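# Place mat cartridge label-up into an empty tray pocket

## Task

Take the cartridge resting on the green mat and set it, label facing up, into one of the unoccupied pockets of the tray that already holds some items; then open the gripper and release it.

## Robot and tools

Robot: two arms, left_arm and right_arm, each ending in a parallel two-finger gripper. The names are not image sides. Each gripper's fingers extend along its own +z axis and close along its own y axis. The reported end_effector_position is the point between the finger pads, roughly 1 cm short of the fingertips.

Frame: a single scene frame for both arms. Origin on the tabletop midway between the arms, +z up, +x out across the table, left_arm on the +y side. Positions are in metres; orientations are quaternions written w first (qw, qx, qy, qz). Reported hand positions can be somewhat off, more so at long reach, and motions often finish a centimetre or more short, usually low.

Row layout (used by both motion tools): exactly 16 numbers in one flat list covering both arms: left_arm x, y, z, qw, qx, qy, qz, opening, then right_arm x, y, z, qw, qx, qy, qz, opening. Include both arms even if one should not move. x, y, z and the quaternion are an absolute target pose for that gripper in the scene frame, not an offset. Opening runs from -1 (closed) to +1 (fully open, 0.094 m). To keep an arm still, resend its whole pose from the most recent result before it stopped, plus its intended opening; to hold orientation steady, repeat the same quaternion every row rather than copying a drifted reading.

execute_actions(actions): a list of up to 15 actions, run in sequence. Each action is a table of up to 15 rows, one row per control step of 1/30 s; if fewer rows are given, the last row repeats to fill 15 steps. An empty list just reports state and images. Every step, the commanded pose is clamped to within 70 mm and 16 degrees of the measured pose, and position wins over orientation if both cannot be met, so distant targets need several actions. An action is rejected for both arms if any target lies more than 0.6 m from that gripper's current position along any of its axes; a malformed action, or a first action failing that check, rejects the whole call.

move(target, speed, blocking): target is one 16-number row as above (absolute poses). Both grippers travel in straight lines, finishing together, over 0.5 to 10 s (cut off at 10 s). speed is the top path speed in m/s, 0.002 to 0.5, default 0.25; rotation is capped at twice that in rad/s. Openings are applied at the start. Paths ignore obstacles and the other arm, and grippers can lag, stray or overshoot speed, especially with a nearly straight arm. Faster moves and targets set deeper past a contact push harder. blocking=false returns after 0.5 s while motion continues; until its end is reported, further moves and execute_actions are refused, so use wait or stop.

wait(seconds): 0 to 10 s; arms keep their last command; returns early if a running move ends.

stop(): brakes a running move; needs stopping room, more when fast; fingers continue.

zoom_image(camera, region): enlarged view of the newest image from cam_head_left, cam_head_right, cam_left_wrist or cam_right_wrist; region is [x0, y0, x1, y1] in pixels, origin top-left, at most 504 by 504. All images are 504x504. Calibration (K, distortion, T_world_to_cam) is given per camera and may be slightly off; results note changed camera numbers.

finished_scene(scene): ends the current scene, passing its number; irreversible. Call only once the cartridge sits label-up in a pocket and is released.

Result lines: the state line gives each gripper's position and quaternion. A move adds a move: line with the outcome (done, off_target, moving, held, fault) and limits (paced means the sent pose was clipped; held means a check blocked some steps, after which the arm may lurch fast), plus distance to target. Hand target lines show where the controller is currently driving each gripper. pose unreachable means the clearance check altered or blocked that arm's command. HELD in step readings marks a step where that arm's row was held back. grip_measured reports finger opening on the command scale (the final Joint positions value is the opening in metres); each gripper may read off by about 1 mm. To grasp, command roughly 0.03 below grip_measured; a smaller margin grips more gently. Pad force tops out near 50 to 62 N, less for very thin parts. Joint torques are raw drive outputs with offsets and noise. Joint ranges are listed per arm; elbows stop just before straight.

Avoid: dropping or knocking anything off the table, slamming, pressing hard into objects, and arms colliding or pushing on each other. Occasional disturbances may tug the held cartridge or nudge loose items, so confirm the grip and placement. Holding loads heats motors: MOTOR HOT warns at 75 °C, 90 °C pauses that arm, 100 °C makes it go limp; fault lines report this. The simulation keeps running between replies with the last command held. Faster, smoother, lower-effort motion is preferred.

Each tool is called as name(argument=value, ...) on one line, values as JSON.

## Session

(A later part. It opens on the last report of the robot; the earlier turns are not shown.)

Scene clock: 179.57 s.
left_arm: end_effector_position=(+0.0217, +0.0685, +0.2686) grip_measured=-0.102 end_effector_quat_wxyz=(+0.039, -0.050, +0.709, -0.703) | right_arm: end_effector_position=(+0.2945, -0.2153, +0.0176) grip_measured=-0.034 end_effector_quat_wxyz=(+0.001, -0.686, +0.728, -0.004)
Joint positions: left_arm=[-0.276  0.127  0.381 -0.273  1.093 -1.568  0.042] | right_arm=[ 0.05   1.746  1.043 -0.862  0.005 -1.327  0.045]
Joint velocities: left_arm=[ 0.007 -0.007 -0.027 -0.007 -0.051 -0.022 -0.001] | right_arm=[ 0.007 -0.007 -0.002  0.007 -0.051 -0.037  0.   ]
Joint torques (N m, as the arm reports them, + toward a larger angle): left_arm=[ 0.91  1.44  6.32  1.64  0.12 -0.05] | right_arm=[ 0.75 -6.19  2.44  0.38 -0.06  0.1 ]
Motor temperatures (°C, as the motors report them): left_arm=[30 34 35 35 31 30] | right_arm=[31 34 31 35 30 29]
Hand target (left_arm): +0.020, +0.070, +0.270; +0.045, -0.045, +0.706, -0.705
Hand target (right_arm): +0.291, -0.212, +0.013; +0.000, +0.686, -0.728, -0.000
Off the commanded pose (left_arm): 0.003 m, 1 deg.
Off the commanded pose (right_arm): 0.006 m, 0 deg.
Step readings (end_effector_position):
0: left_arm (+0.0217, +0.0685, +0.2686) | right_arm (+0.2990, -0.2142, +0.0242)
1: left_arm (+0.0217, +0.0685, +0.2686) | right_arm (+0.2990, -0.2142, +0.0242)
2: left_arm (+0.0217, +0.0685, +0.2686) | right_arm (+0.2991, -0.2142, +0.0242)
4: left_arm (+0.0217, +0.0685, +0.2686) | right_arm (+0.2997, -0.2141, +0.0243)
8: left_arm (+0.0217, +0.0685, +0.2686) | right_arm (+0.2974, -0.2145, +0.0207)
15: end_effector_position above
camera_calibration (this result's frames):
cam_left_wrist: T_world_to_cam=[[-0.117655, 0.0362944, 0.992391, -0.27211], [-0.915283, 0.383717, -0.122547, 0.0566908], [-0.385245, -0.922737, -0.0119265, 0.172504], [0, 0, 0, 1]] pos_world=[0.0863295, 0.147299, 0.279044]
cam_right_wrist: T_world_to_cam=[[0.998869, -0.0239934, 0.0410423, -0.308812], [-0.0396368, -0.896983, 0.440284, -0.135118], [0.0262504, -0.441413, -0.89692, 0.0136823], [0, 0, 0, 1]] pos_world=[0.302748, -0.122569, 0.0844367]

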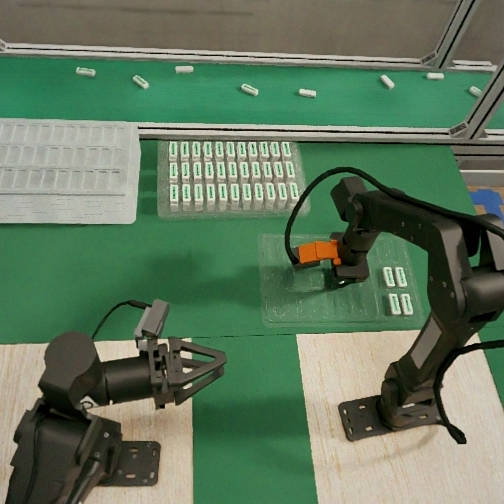

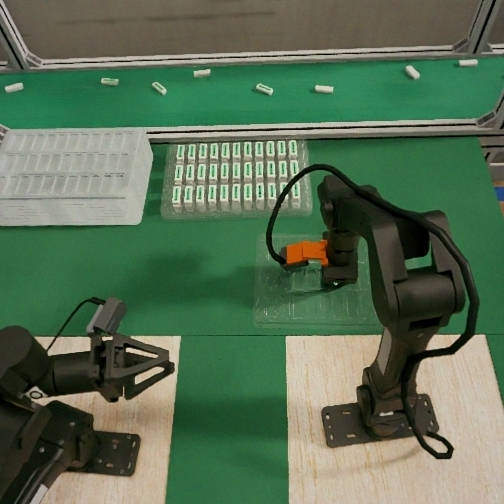

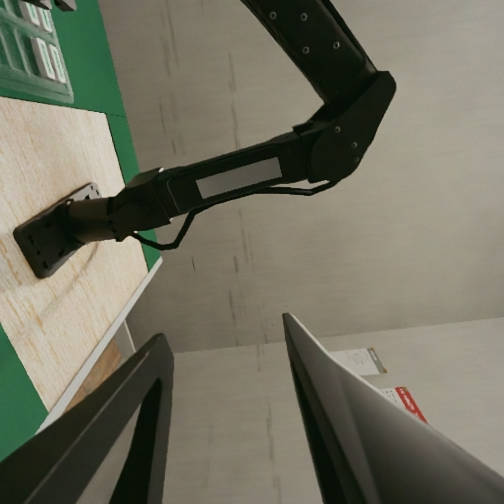

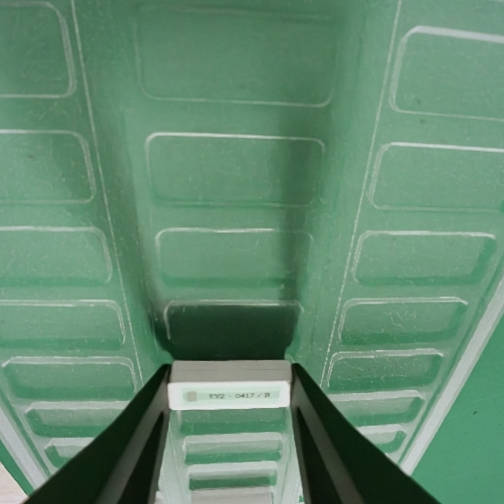

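execute_actions(actions=[[[0.02,0.07,0.27,0.045,-0.045,0.7057,-0.7057,-0.1,0.2911,-0.2124,0.012,-0.0008,-0.6858,0.7278,0.0005,-0.065],[0.02,0.07,0.27,0.045,-0.045,0.7057,-0.7057,-0.1,0.2911,-0.2124,0.011,-0.0016,-0.6858,0.7278,0.001,-0.065],[0.02,0.07,0.27,0.045,-0.045,0.7057,-0.7057,-0.1,0.2912,-0.2124,0.010,-0.0024,-0.6858,0.7278,0.0016,-0.065],[0.02,0.07,0.27,0.045,-0.045,0.7057,-0.7057,-0.1,0.2913,-0.2124,0.009,-0.0033,-0.6858,0.7278,0.0021,-0.065],[0.02,0.07,0.27,0.045,-0.045,0.7057,-0.7057,-0.1,0.2914,-0.2124,0.0078,-0.0042,-0.6858,0.7278,0.0027,-0.065]]])

zoom_image(camera="cam_right_wrist", region=[130, 280, 330, 480])

Scene clock: 185.10 s.
left_arm: end_effector_position=(+0.0217, +0.0685, +0.2686) grip_measured=-0.102 end_effector_quat_wxyz=(+0.039, -0.050, +0.709, -0.703) | right_arm: end_effector_position=(+0.2944, -0.2154, +0.0169) grip_measured=-0.034 end_effector_quat_wxyz=(+0.000, -0.686, +0.728, -0.003)
Joint positions: left_arm=[-0.276  0.127  0.381 -0.273  1.093 -1.568  0.042] | right_arm=[ 0.05   1.749  1.043 -0.861  0.005 -1.327  0.045]
Joint velocities: left_arm=[-0.012 -0.007 -0.002 -0.037 -0.081  0.022 -0.   ] | right_arm=[ 0.002  0.012 -0.007 -0.007 -0.022 -0.007  0.   ]
Joint torques (N m, as the arm reports them, + toward a larger angle): left_arm=[ 0.92  1.45  6.33  1.64  0.12 -0.05] | right_arm=[ 0.64 -4.85  2.48  0.44 -0.05  0.07]
Motor temperatures (°C, as the motors report them): left_arm=[30 34 35 35 31 30] | right_arm=[31 34 31 35 30 29]
Hand target (left_arm): +0.020, +0.070, +0.270; +0.045, -0.045, +0.706, -0.705
Hand target (right_arm): +0.291, -0.213, +0.008; +0.004, +0.686, -0.728, -0.002
Off the commanded pose (left_arm): 0.003 m, 1 deg.
Off the commanded pose (right_arm): 0.010 m, 1 deg.
Step readings (end_effector_position):
0: left_arm (+0.0217, +0.0685, +0.2686) | right_arm (+0.2945, -0.2153, +0.0176)
1: left_arm (+0.0217, +0.0685, +0.2686) | right_arm (+0.2945, -0.2153, +0.0176)
2: left_arm (+0.0217, +0.0685, +0.2686) | right_arm (+0.2945, -0.2153, +0.0176)
4: left_arm (+0.0217, +0.0685, +0.2686) | right_arm (+0.2945, -0.2153, +0.0174)
8: left_arm (+0.0217, +0.0685, +0.2686) | right_arm (+0.2944, -0.2154, +0.0169)
15: end_effector_position above
camera_calibration (this result's frames):
cam_left_wrist: T_world_to_cam=[[-0.117655, 0.0362944, 0.992391, -0.27211], [-0.915283, 0.383717, -0.122547, 0.0566908], [-0.385245, -0.922737, -0.0119265, 0.172504], [0, 0, 0, 1]] pos_world=[0.0863295, 0.147299, 0.279044]
cam_right_wrist: T_world_to_cam=[[0.998947, -0.0243449, 0.0388847, -0.308686], [-0.0390204, -0.89662, 0.441079, -0.135009], [0.0241268, -0.442132, -0.896625, 0.0134548], [0, 0, 0, 1]] pos_world=[0.302768, -0.122618, 0.0836168]

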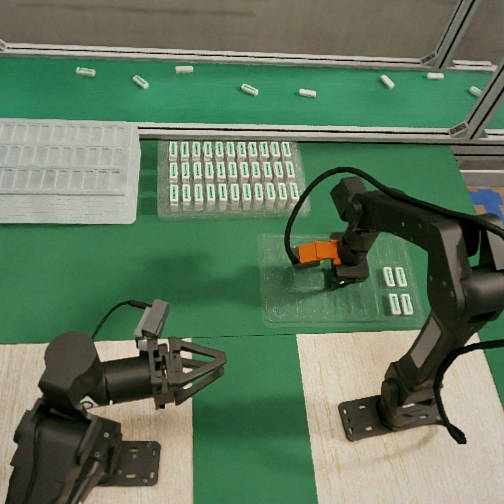

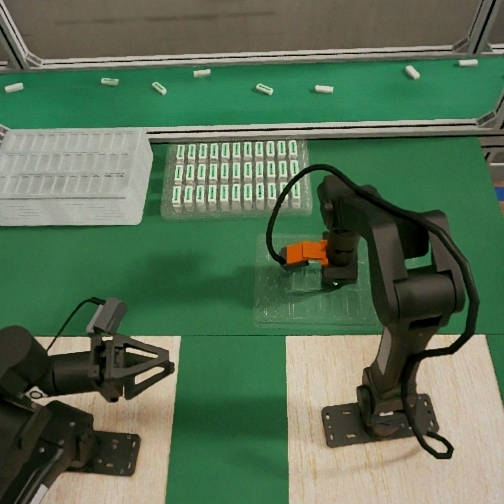

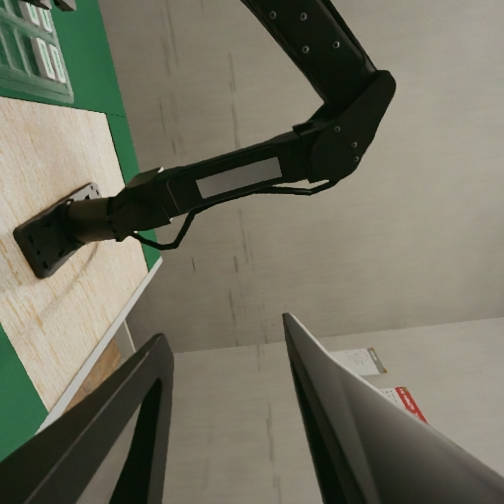

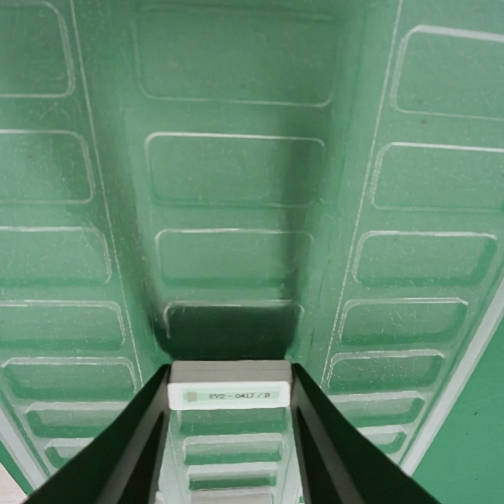

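Region (130, 280, 330, 480) of cam_right_wrist's 504x504 image, scaled by 2.520, with more detail than that image has.

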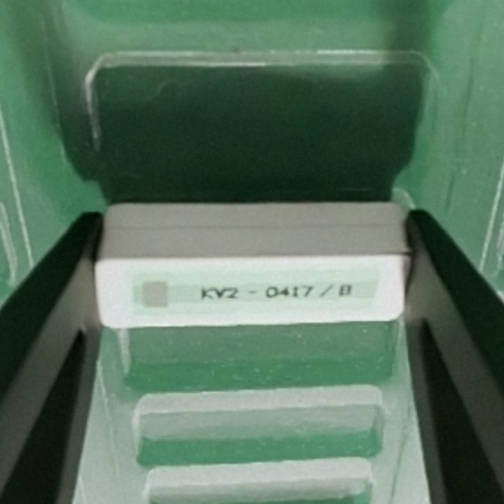

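execute_actions(actions=[[[0.02,0.07,0.27,0.045,-0.045,0.7057,-0.7057,-0.1,0.291,-0.2124,0.014,0,-0.6858,0.7278,0,-0.065],[0.02,0.07,0.27,0.045,-0.045,0.7057,-0.7057,-0.1,0.291,-0.2124,0.014,0,-0.6858,0.7278,0,-0.065],[0.02,0.07,0.27,0.045,-0.045,0.7057,-0.7057,-0.1,0.291,-0.2124,0.014,0,-0.6858,0.7278,0,-0.065],[0.02,0.07,0.27,0.045,-0.045,0.7057,-0.7057,-0.1,0.291,-0.2124,0.014,0,-0.6858,0.7278,0,-0.02],[0.02,0.07,0.27,0.045,-0.045,0.7057,-0.7057,-0.1,0.291,-0.2124,0.014,0,-0.6858,0.7278,0,0.02],[0.02,0.07,0.27,0.045,-0.045,0.7057,-0.7057,-0.1,0.291,-0.2124,0.014,0,-0.6858,0.7278,0,0.06],[0.02,0.07,0.27,0.045,-0.045,0.7057,-0.7057,-0.1,0.291,-0.2124,0.014,0,-0.6858,0.7278,0,0.1],[0.02,0.07,0.27,0.045,-0.045,0.7057,-0.7057,-0.1,0.291,-0.2124,0.014,0,-0.6858,0.7278,0,0.15],[0.02,0.07,0.27,0.045,-0.045,0.7057,-0.7057,-0.1,0.291,-0.2124,0.014,0,-0.6858,0.7278,0,0.2]]])

move(target=[0.02,0.07,0.27,0.045,-0.045,0.7057,-0.7057,-0.1,0.294,-0.2154,0.075,0,-0.6858,0.7278,0,0.2], speed=0.1)

zoom_image(camera="cam_right_wrist", region=[130, 220, 350, 440])

Scene clock: 191.90 s.
left_arm: end_effector_position=(+0.0217, +0.0685, +0.2686) grip_measured=-0.102 end_effector_quat_wxyz=(+0.039, -0.050, +0.709, -0.703) | right_arm: end_effector_position=(+0.2979, -0.2153, +0.0169) grip_measured=+0.198 end_effector_quat_wxyz=(+0.005, -0.685, +0.728, -0.009)
Joint positions: left_arm=[-0.276  0.127  0.381 -0.273  1.093 -1.568  0.042] | right_arm=[ 0.05   1.749  1.043 -0.847  0.009 -1.327  0.056]
Joint velocities: left_arm=[-0.007  0.002  0.012  0.037 -0.007  0.022  0.   ] | right_arm=[-0.017 -0.007  0.007  0.022  0.022  0.007 -0.001]
Joint torques (N m, as the arm reports them, + toward a larger angle): left_arm=[ 0.92  1.45  6.33  1.64  0.12 -0.04] | right_arm=[ 0.83 -6.48  2.58  0.21 -0.1   0.05]
Motor temperatures (°C, as the motors report them): left_arm=[30 34 35 35 31 30] | right_arm=[31 34 31 34 30 29]
Hand target (left_arm): +0.020, +0.070, +0.270; +0.045, -0.045, +0.706, -0.705
Hand target (right_arm): +0.291, -0.213, +0.014; +0.000, +0.686, -0.728, +0.000
Off the commanded pose (left_arm): 0.003 m, 1 deg.
Off the commanded pose (right_arm): 0.008 m, 1 deg.
Step readings (end_effector_position):
0: left_arm (+0.0217, +0.0685, +0.2686) | right_arm (+0.2944, -0.2154, +0.0169)
1: left_arm (+0.0217, +0.0685, +0.2686) | right_arm (+0.2944, -0.2154, +0.0169)
2: left_arm (+0.0217, +0.0685, +0.2686) | right_arm (+0.2944, -0.2154, +0.0169)
4: left_arm (+0.0217, +0.0685, +0.2686) | right_arm (+0.2944, -0.2154, +0.0169)
8: left_arm (+0.0217, +0.0685, +0.2686) | right_arm (+0.2957, -0.2155, +0.0169)
15: end_effector_position above
camera_calibration (this result's frames):
cam_left_wrist: T_world_to_cam=[[-0.117655, 0.0362944, 0.992391, -0.27211], [-0.915283, 0.383717, -0.122547, 0.0566908], [-0.385245, -0.922737, -0.0119265, 0.172504], [0, 0, 0, 1]] pos_world=[0.0863295, 0.147299, 0.279044]
cam_right_wrist: T_world_to_cam=[[0.998277, -0.0243466, 0.0533885, -0.31229], [-0.0454534, -0.896266, 0.441181, -0.132862], [0.037109, -0.442848, -0.895829, 0.0093876], [0, 0, 0, 1]] pos_world=[0.305365, -0.122526, 0.0836987]

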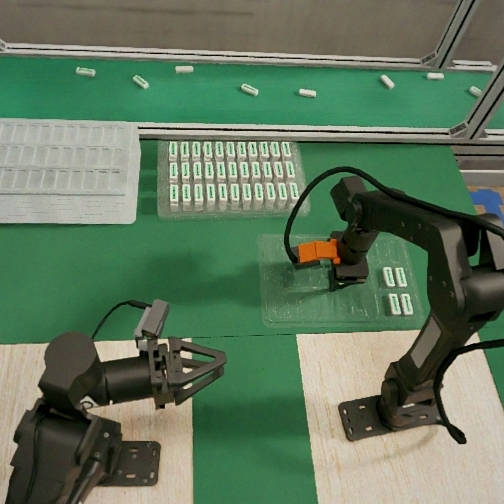

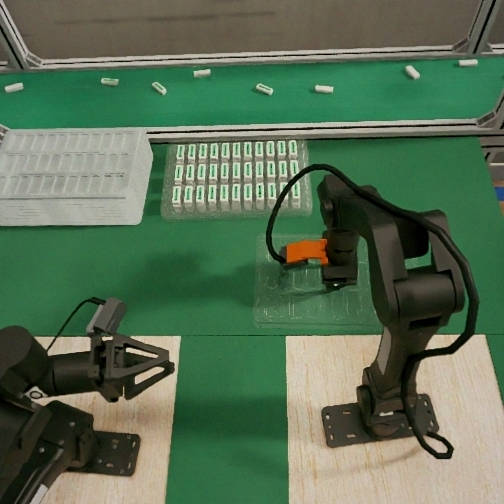

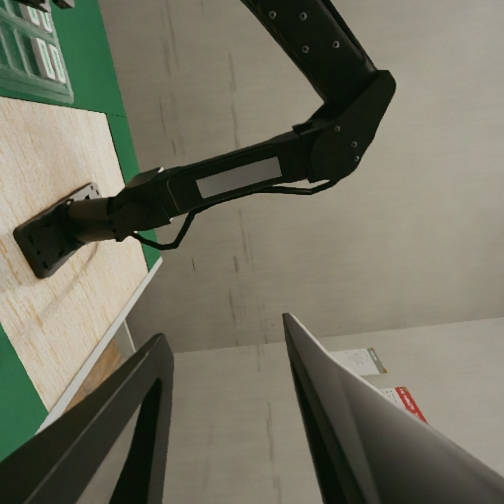

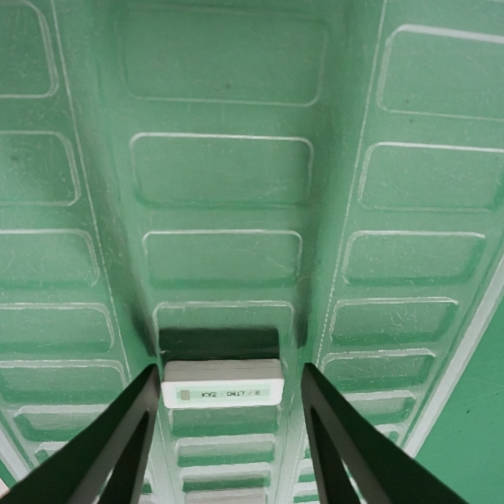

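Scene clock: 193.07 s.
left_arm: end_effector_position=(+0.0217, +0.0685, +0.2686) grip_measured=-0.102 end_effector_quat_wxyz=(+0.039, -0.050, +0.709, -0.703) | right_arm: end_effector_position=(+0.2864, -0.2175, +0.0619) grip_measured=+0.199 end_effector_quat_wxyz=(-0.019, -0.685, +0.728, +0.007)
Joint positions: left_arm=[-0.276  0.127  0.381 -0.273  1.093 -1.568  0.042] | right_arm=[ 0.05   1.694  1.171 -1.086  0.009 -1.327  0.056]
Joint velocities: left_arm=[-0.002 -0.002 -0.002  0.081 -0.066  0.007 -0.001] | right_arm=[-0.007  0.007  0.002  0.007 -0.007  0.022  0.   ]
Joint torques (N m, as the arm reports them, + toward a larger angle): left_arm=[ 0.91  1.45  6.32  1.64  0.12 -0.05] | right_arm=[-0.25 -7.79  6.04  0.09 -0.11 -0.02]
Motor temperatures (°C, as the motors report them): left_arm=[30 34 35 35 31 30] | right_arm=[31 34 31 34 30 29]
Hand target (left_arm): +0.020, +0.070, +0.270; +0.045, -0.045, +0.706, -0.705
Hand target (right_arm): +0.294, -0.215, +0.075; -0.000, +0.686, -0.728, +0.000
Off the commanded pose (left_arm): 0.003 m, 1 deg.
Off the commanded pose (right_arm): 0.015 m, 2 deg.
move: off_target (right_arm)
camera_calibration (this result's frames):
cam_left_wrist: T_world_to_cam=[[-0.117655, 0.0362944, 0.992391, -0.27211], [-0.915283, 0.383717, -0.122547, 0.0566908], [-0.385245, -0.922737, -0.0119265, 0.172504], [0, 0, 0, 1]] pos_world=[0.0863295, 0.147299, 0.279044]
cam_right_wrist: T_world_to_cam=[[0.999707, -0.0240671, -0.00249706, -0.300155], [-0.0203296, -0.891426, 0.45271, -0.162065], [-0.0131214, -0.452527, -0.891654, 0.0611592], [0, 0, 0, 1]] pos_world=[0.297575, -0.124016, 0.127152]

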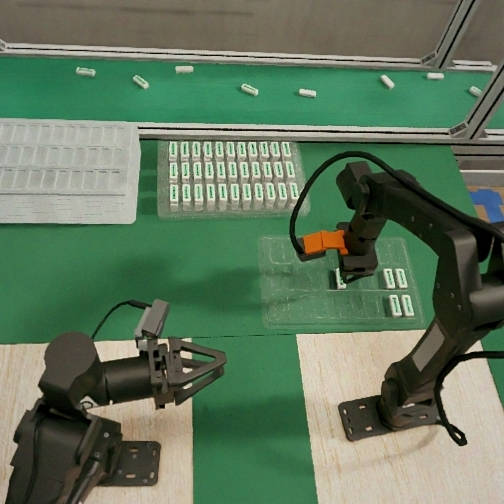

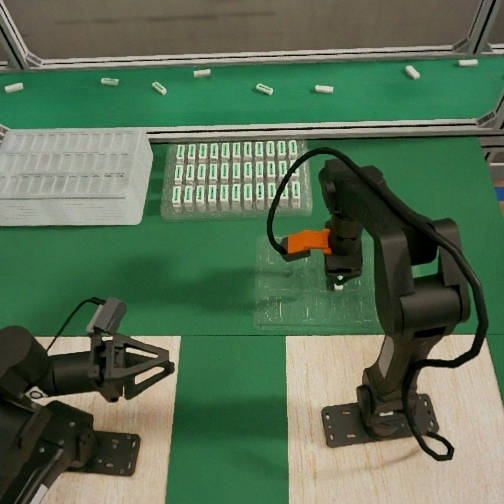

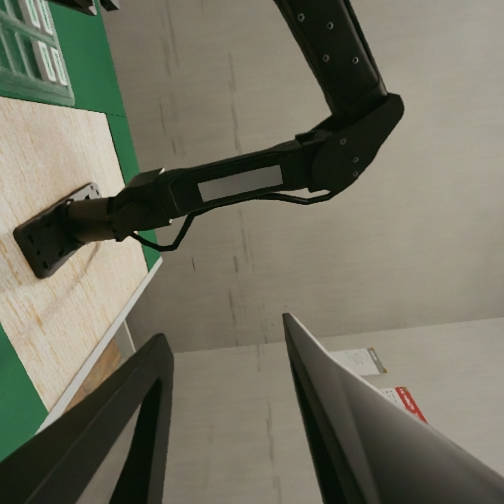

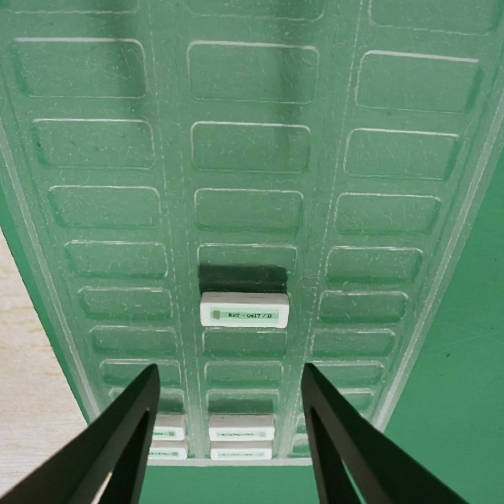

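Region (130, 220, 350, 440) of cam_right_wrist's 504x504 image, scaled by 2.291, with more detail than that image has.

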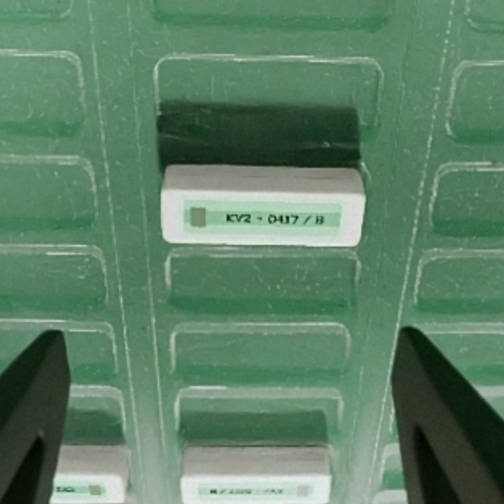

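zoom_image(camera="cam_head_left", region=[300, 240, 430, 340])

zoom_image(camera="cam_right_wrist", region=[180, 260, 310, 360])

Region (300, 240, 430, 340) of cam_head_left's 504x504 image, scaled by 3.877, with more detail than that image has; it fills the top 388 rows of this view, and the rest is white.

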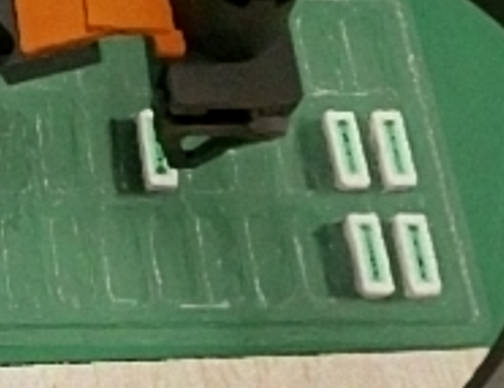

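Region (180, 260, 310, 360) of cam_right_wrist's 504x504 image, scaled by 3.877, with more detail than that image has; it fills the top 388 rows of this view, and the rest is white.

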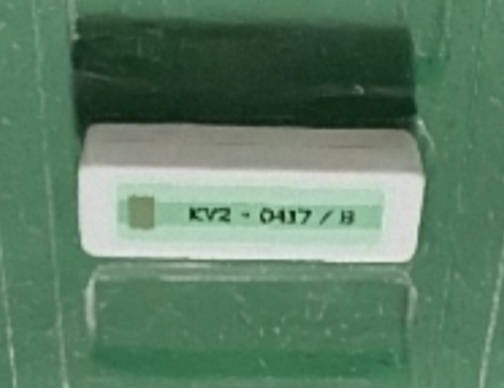

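execute_actions(actions=[])

Scene clock: 200.00 s.
left_arm: end_effector_position=(+0.0217, +0.0685, +0.2686) grip_measured=-0.102 end_effector_quat_wxyz=(+0.039, -0.050, +0.709, -0.703) | right_arm: end_effector_position=(+0.2861, -0.2176, +0.0619) grip_measured=+0.199 end_effector_quat_wxyz=(-0.020, -0.685, +0.728, +0.007)
Joint positions: left_arm=[-0.276  0.127  0.381 -0.273  1.093 -1.568  0.042] | right_arm=[ 0.05   1.694  1.171 -1.088  0.009 -1.327  0.056]
Joint velocities: left_arm=[ 0.002 -0.017 -0.002  0.066 -0.081  0.051  0.   ] | right_arm=[-0.012 -0.007 -0.007 -0.007  0.051  0.037  0.001]
Joint torques (N m, as the arm reports them, + toward a larger angle): left_arm=[ 0.9   1.44  6.31  1.64  0.12 -0.04] | right_arm=[-0.26 -7.79  6.07  0.04 -0.12 -0.04]
Motor temperatures (°C, as the motors report them): left_arm=[30 34 35 35 31 30] | right_arm=[31 34 32 34 30 29]
Hand target (left_arm): +0.020, +0.070, +0.270; +0.045, -0.045, +0.706, -0.705
Hand target (right_arm): +0.294, -0.215, +0.075; -0.000, +0.686, -0.728, +0.000
Off the commanded pose (left_arm): 0.003 m, 1 deg.
Off the commanded pose (right_arm): 0.015 m, 2 deg.
camera_calibration (this result's frames):
cam_left_wrist: T_world_to_cam=[[-0.117655, 0.0362944, 0.992391, -0.27211], [-0.915283, 0.383717, -0.122547, 0.0566908], [-0.385245, -0.922737, -0.0119265, 0.172504], [0, 0, 0, 1]] pos_world=[0.0863295, 0.147299, 0.279044]
cam_right_wrist: T_world_to_cam=[[0.999702, -0.024068, -0.00399014, -0.299691], [-0.0196502, -0.8913, 0.452988, -0.162325], [-0.014459, -0.452775, -0.891507, 0.0614561], [0, 0, 0, 1]] pos_world=[0.2973, -0.124067, 0.127124]

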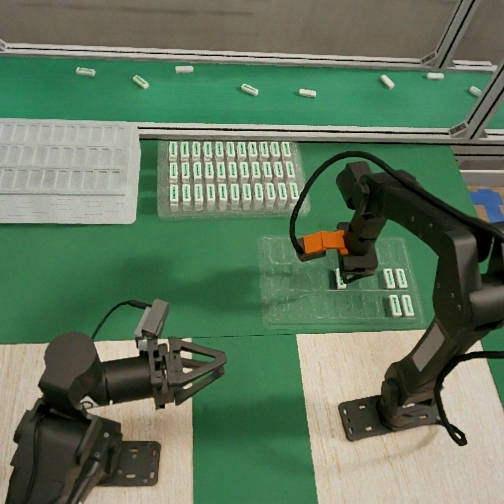

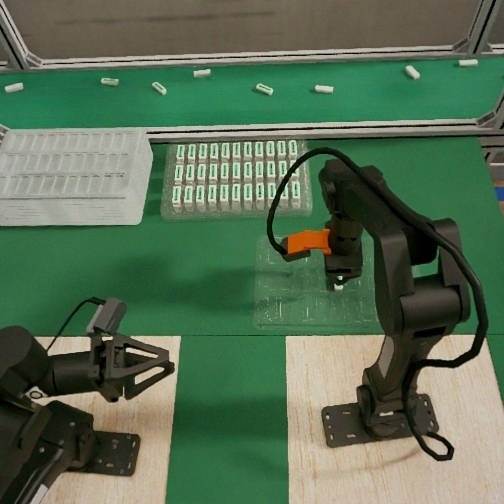

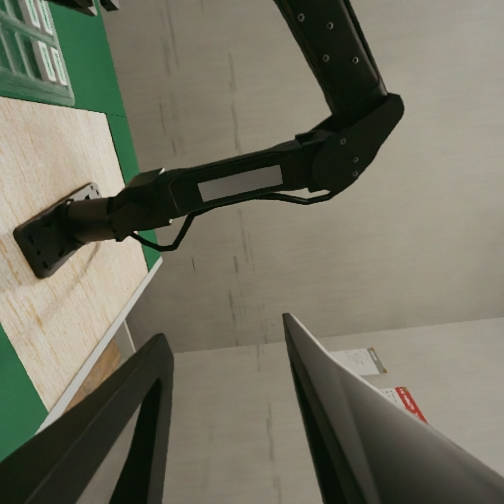

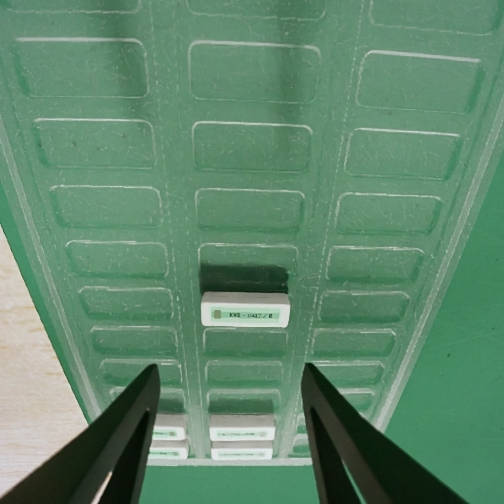

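zoom_image(camera="cam_right_wrist", region=[140, 240, 340, 480])

Region (140, 240, 340, 480) of cam_right_wrist's 504x504 image, scaled by 2.100, with more detail than that image has.

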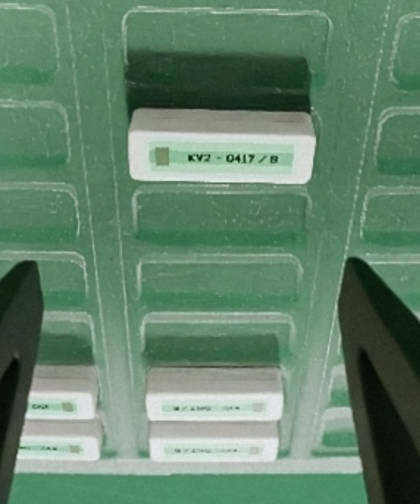

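finished_scene(scene=1)

The scene is finished: the task was done.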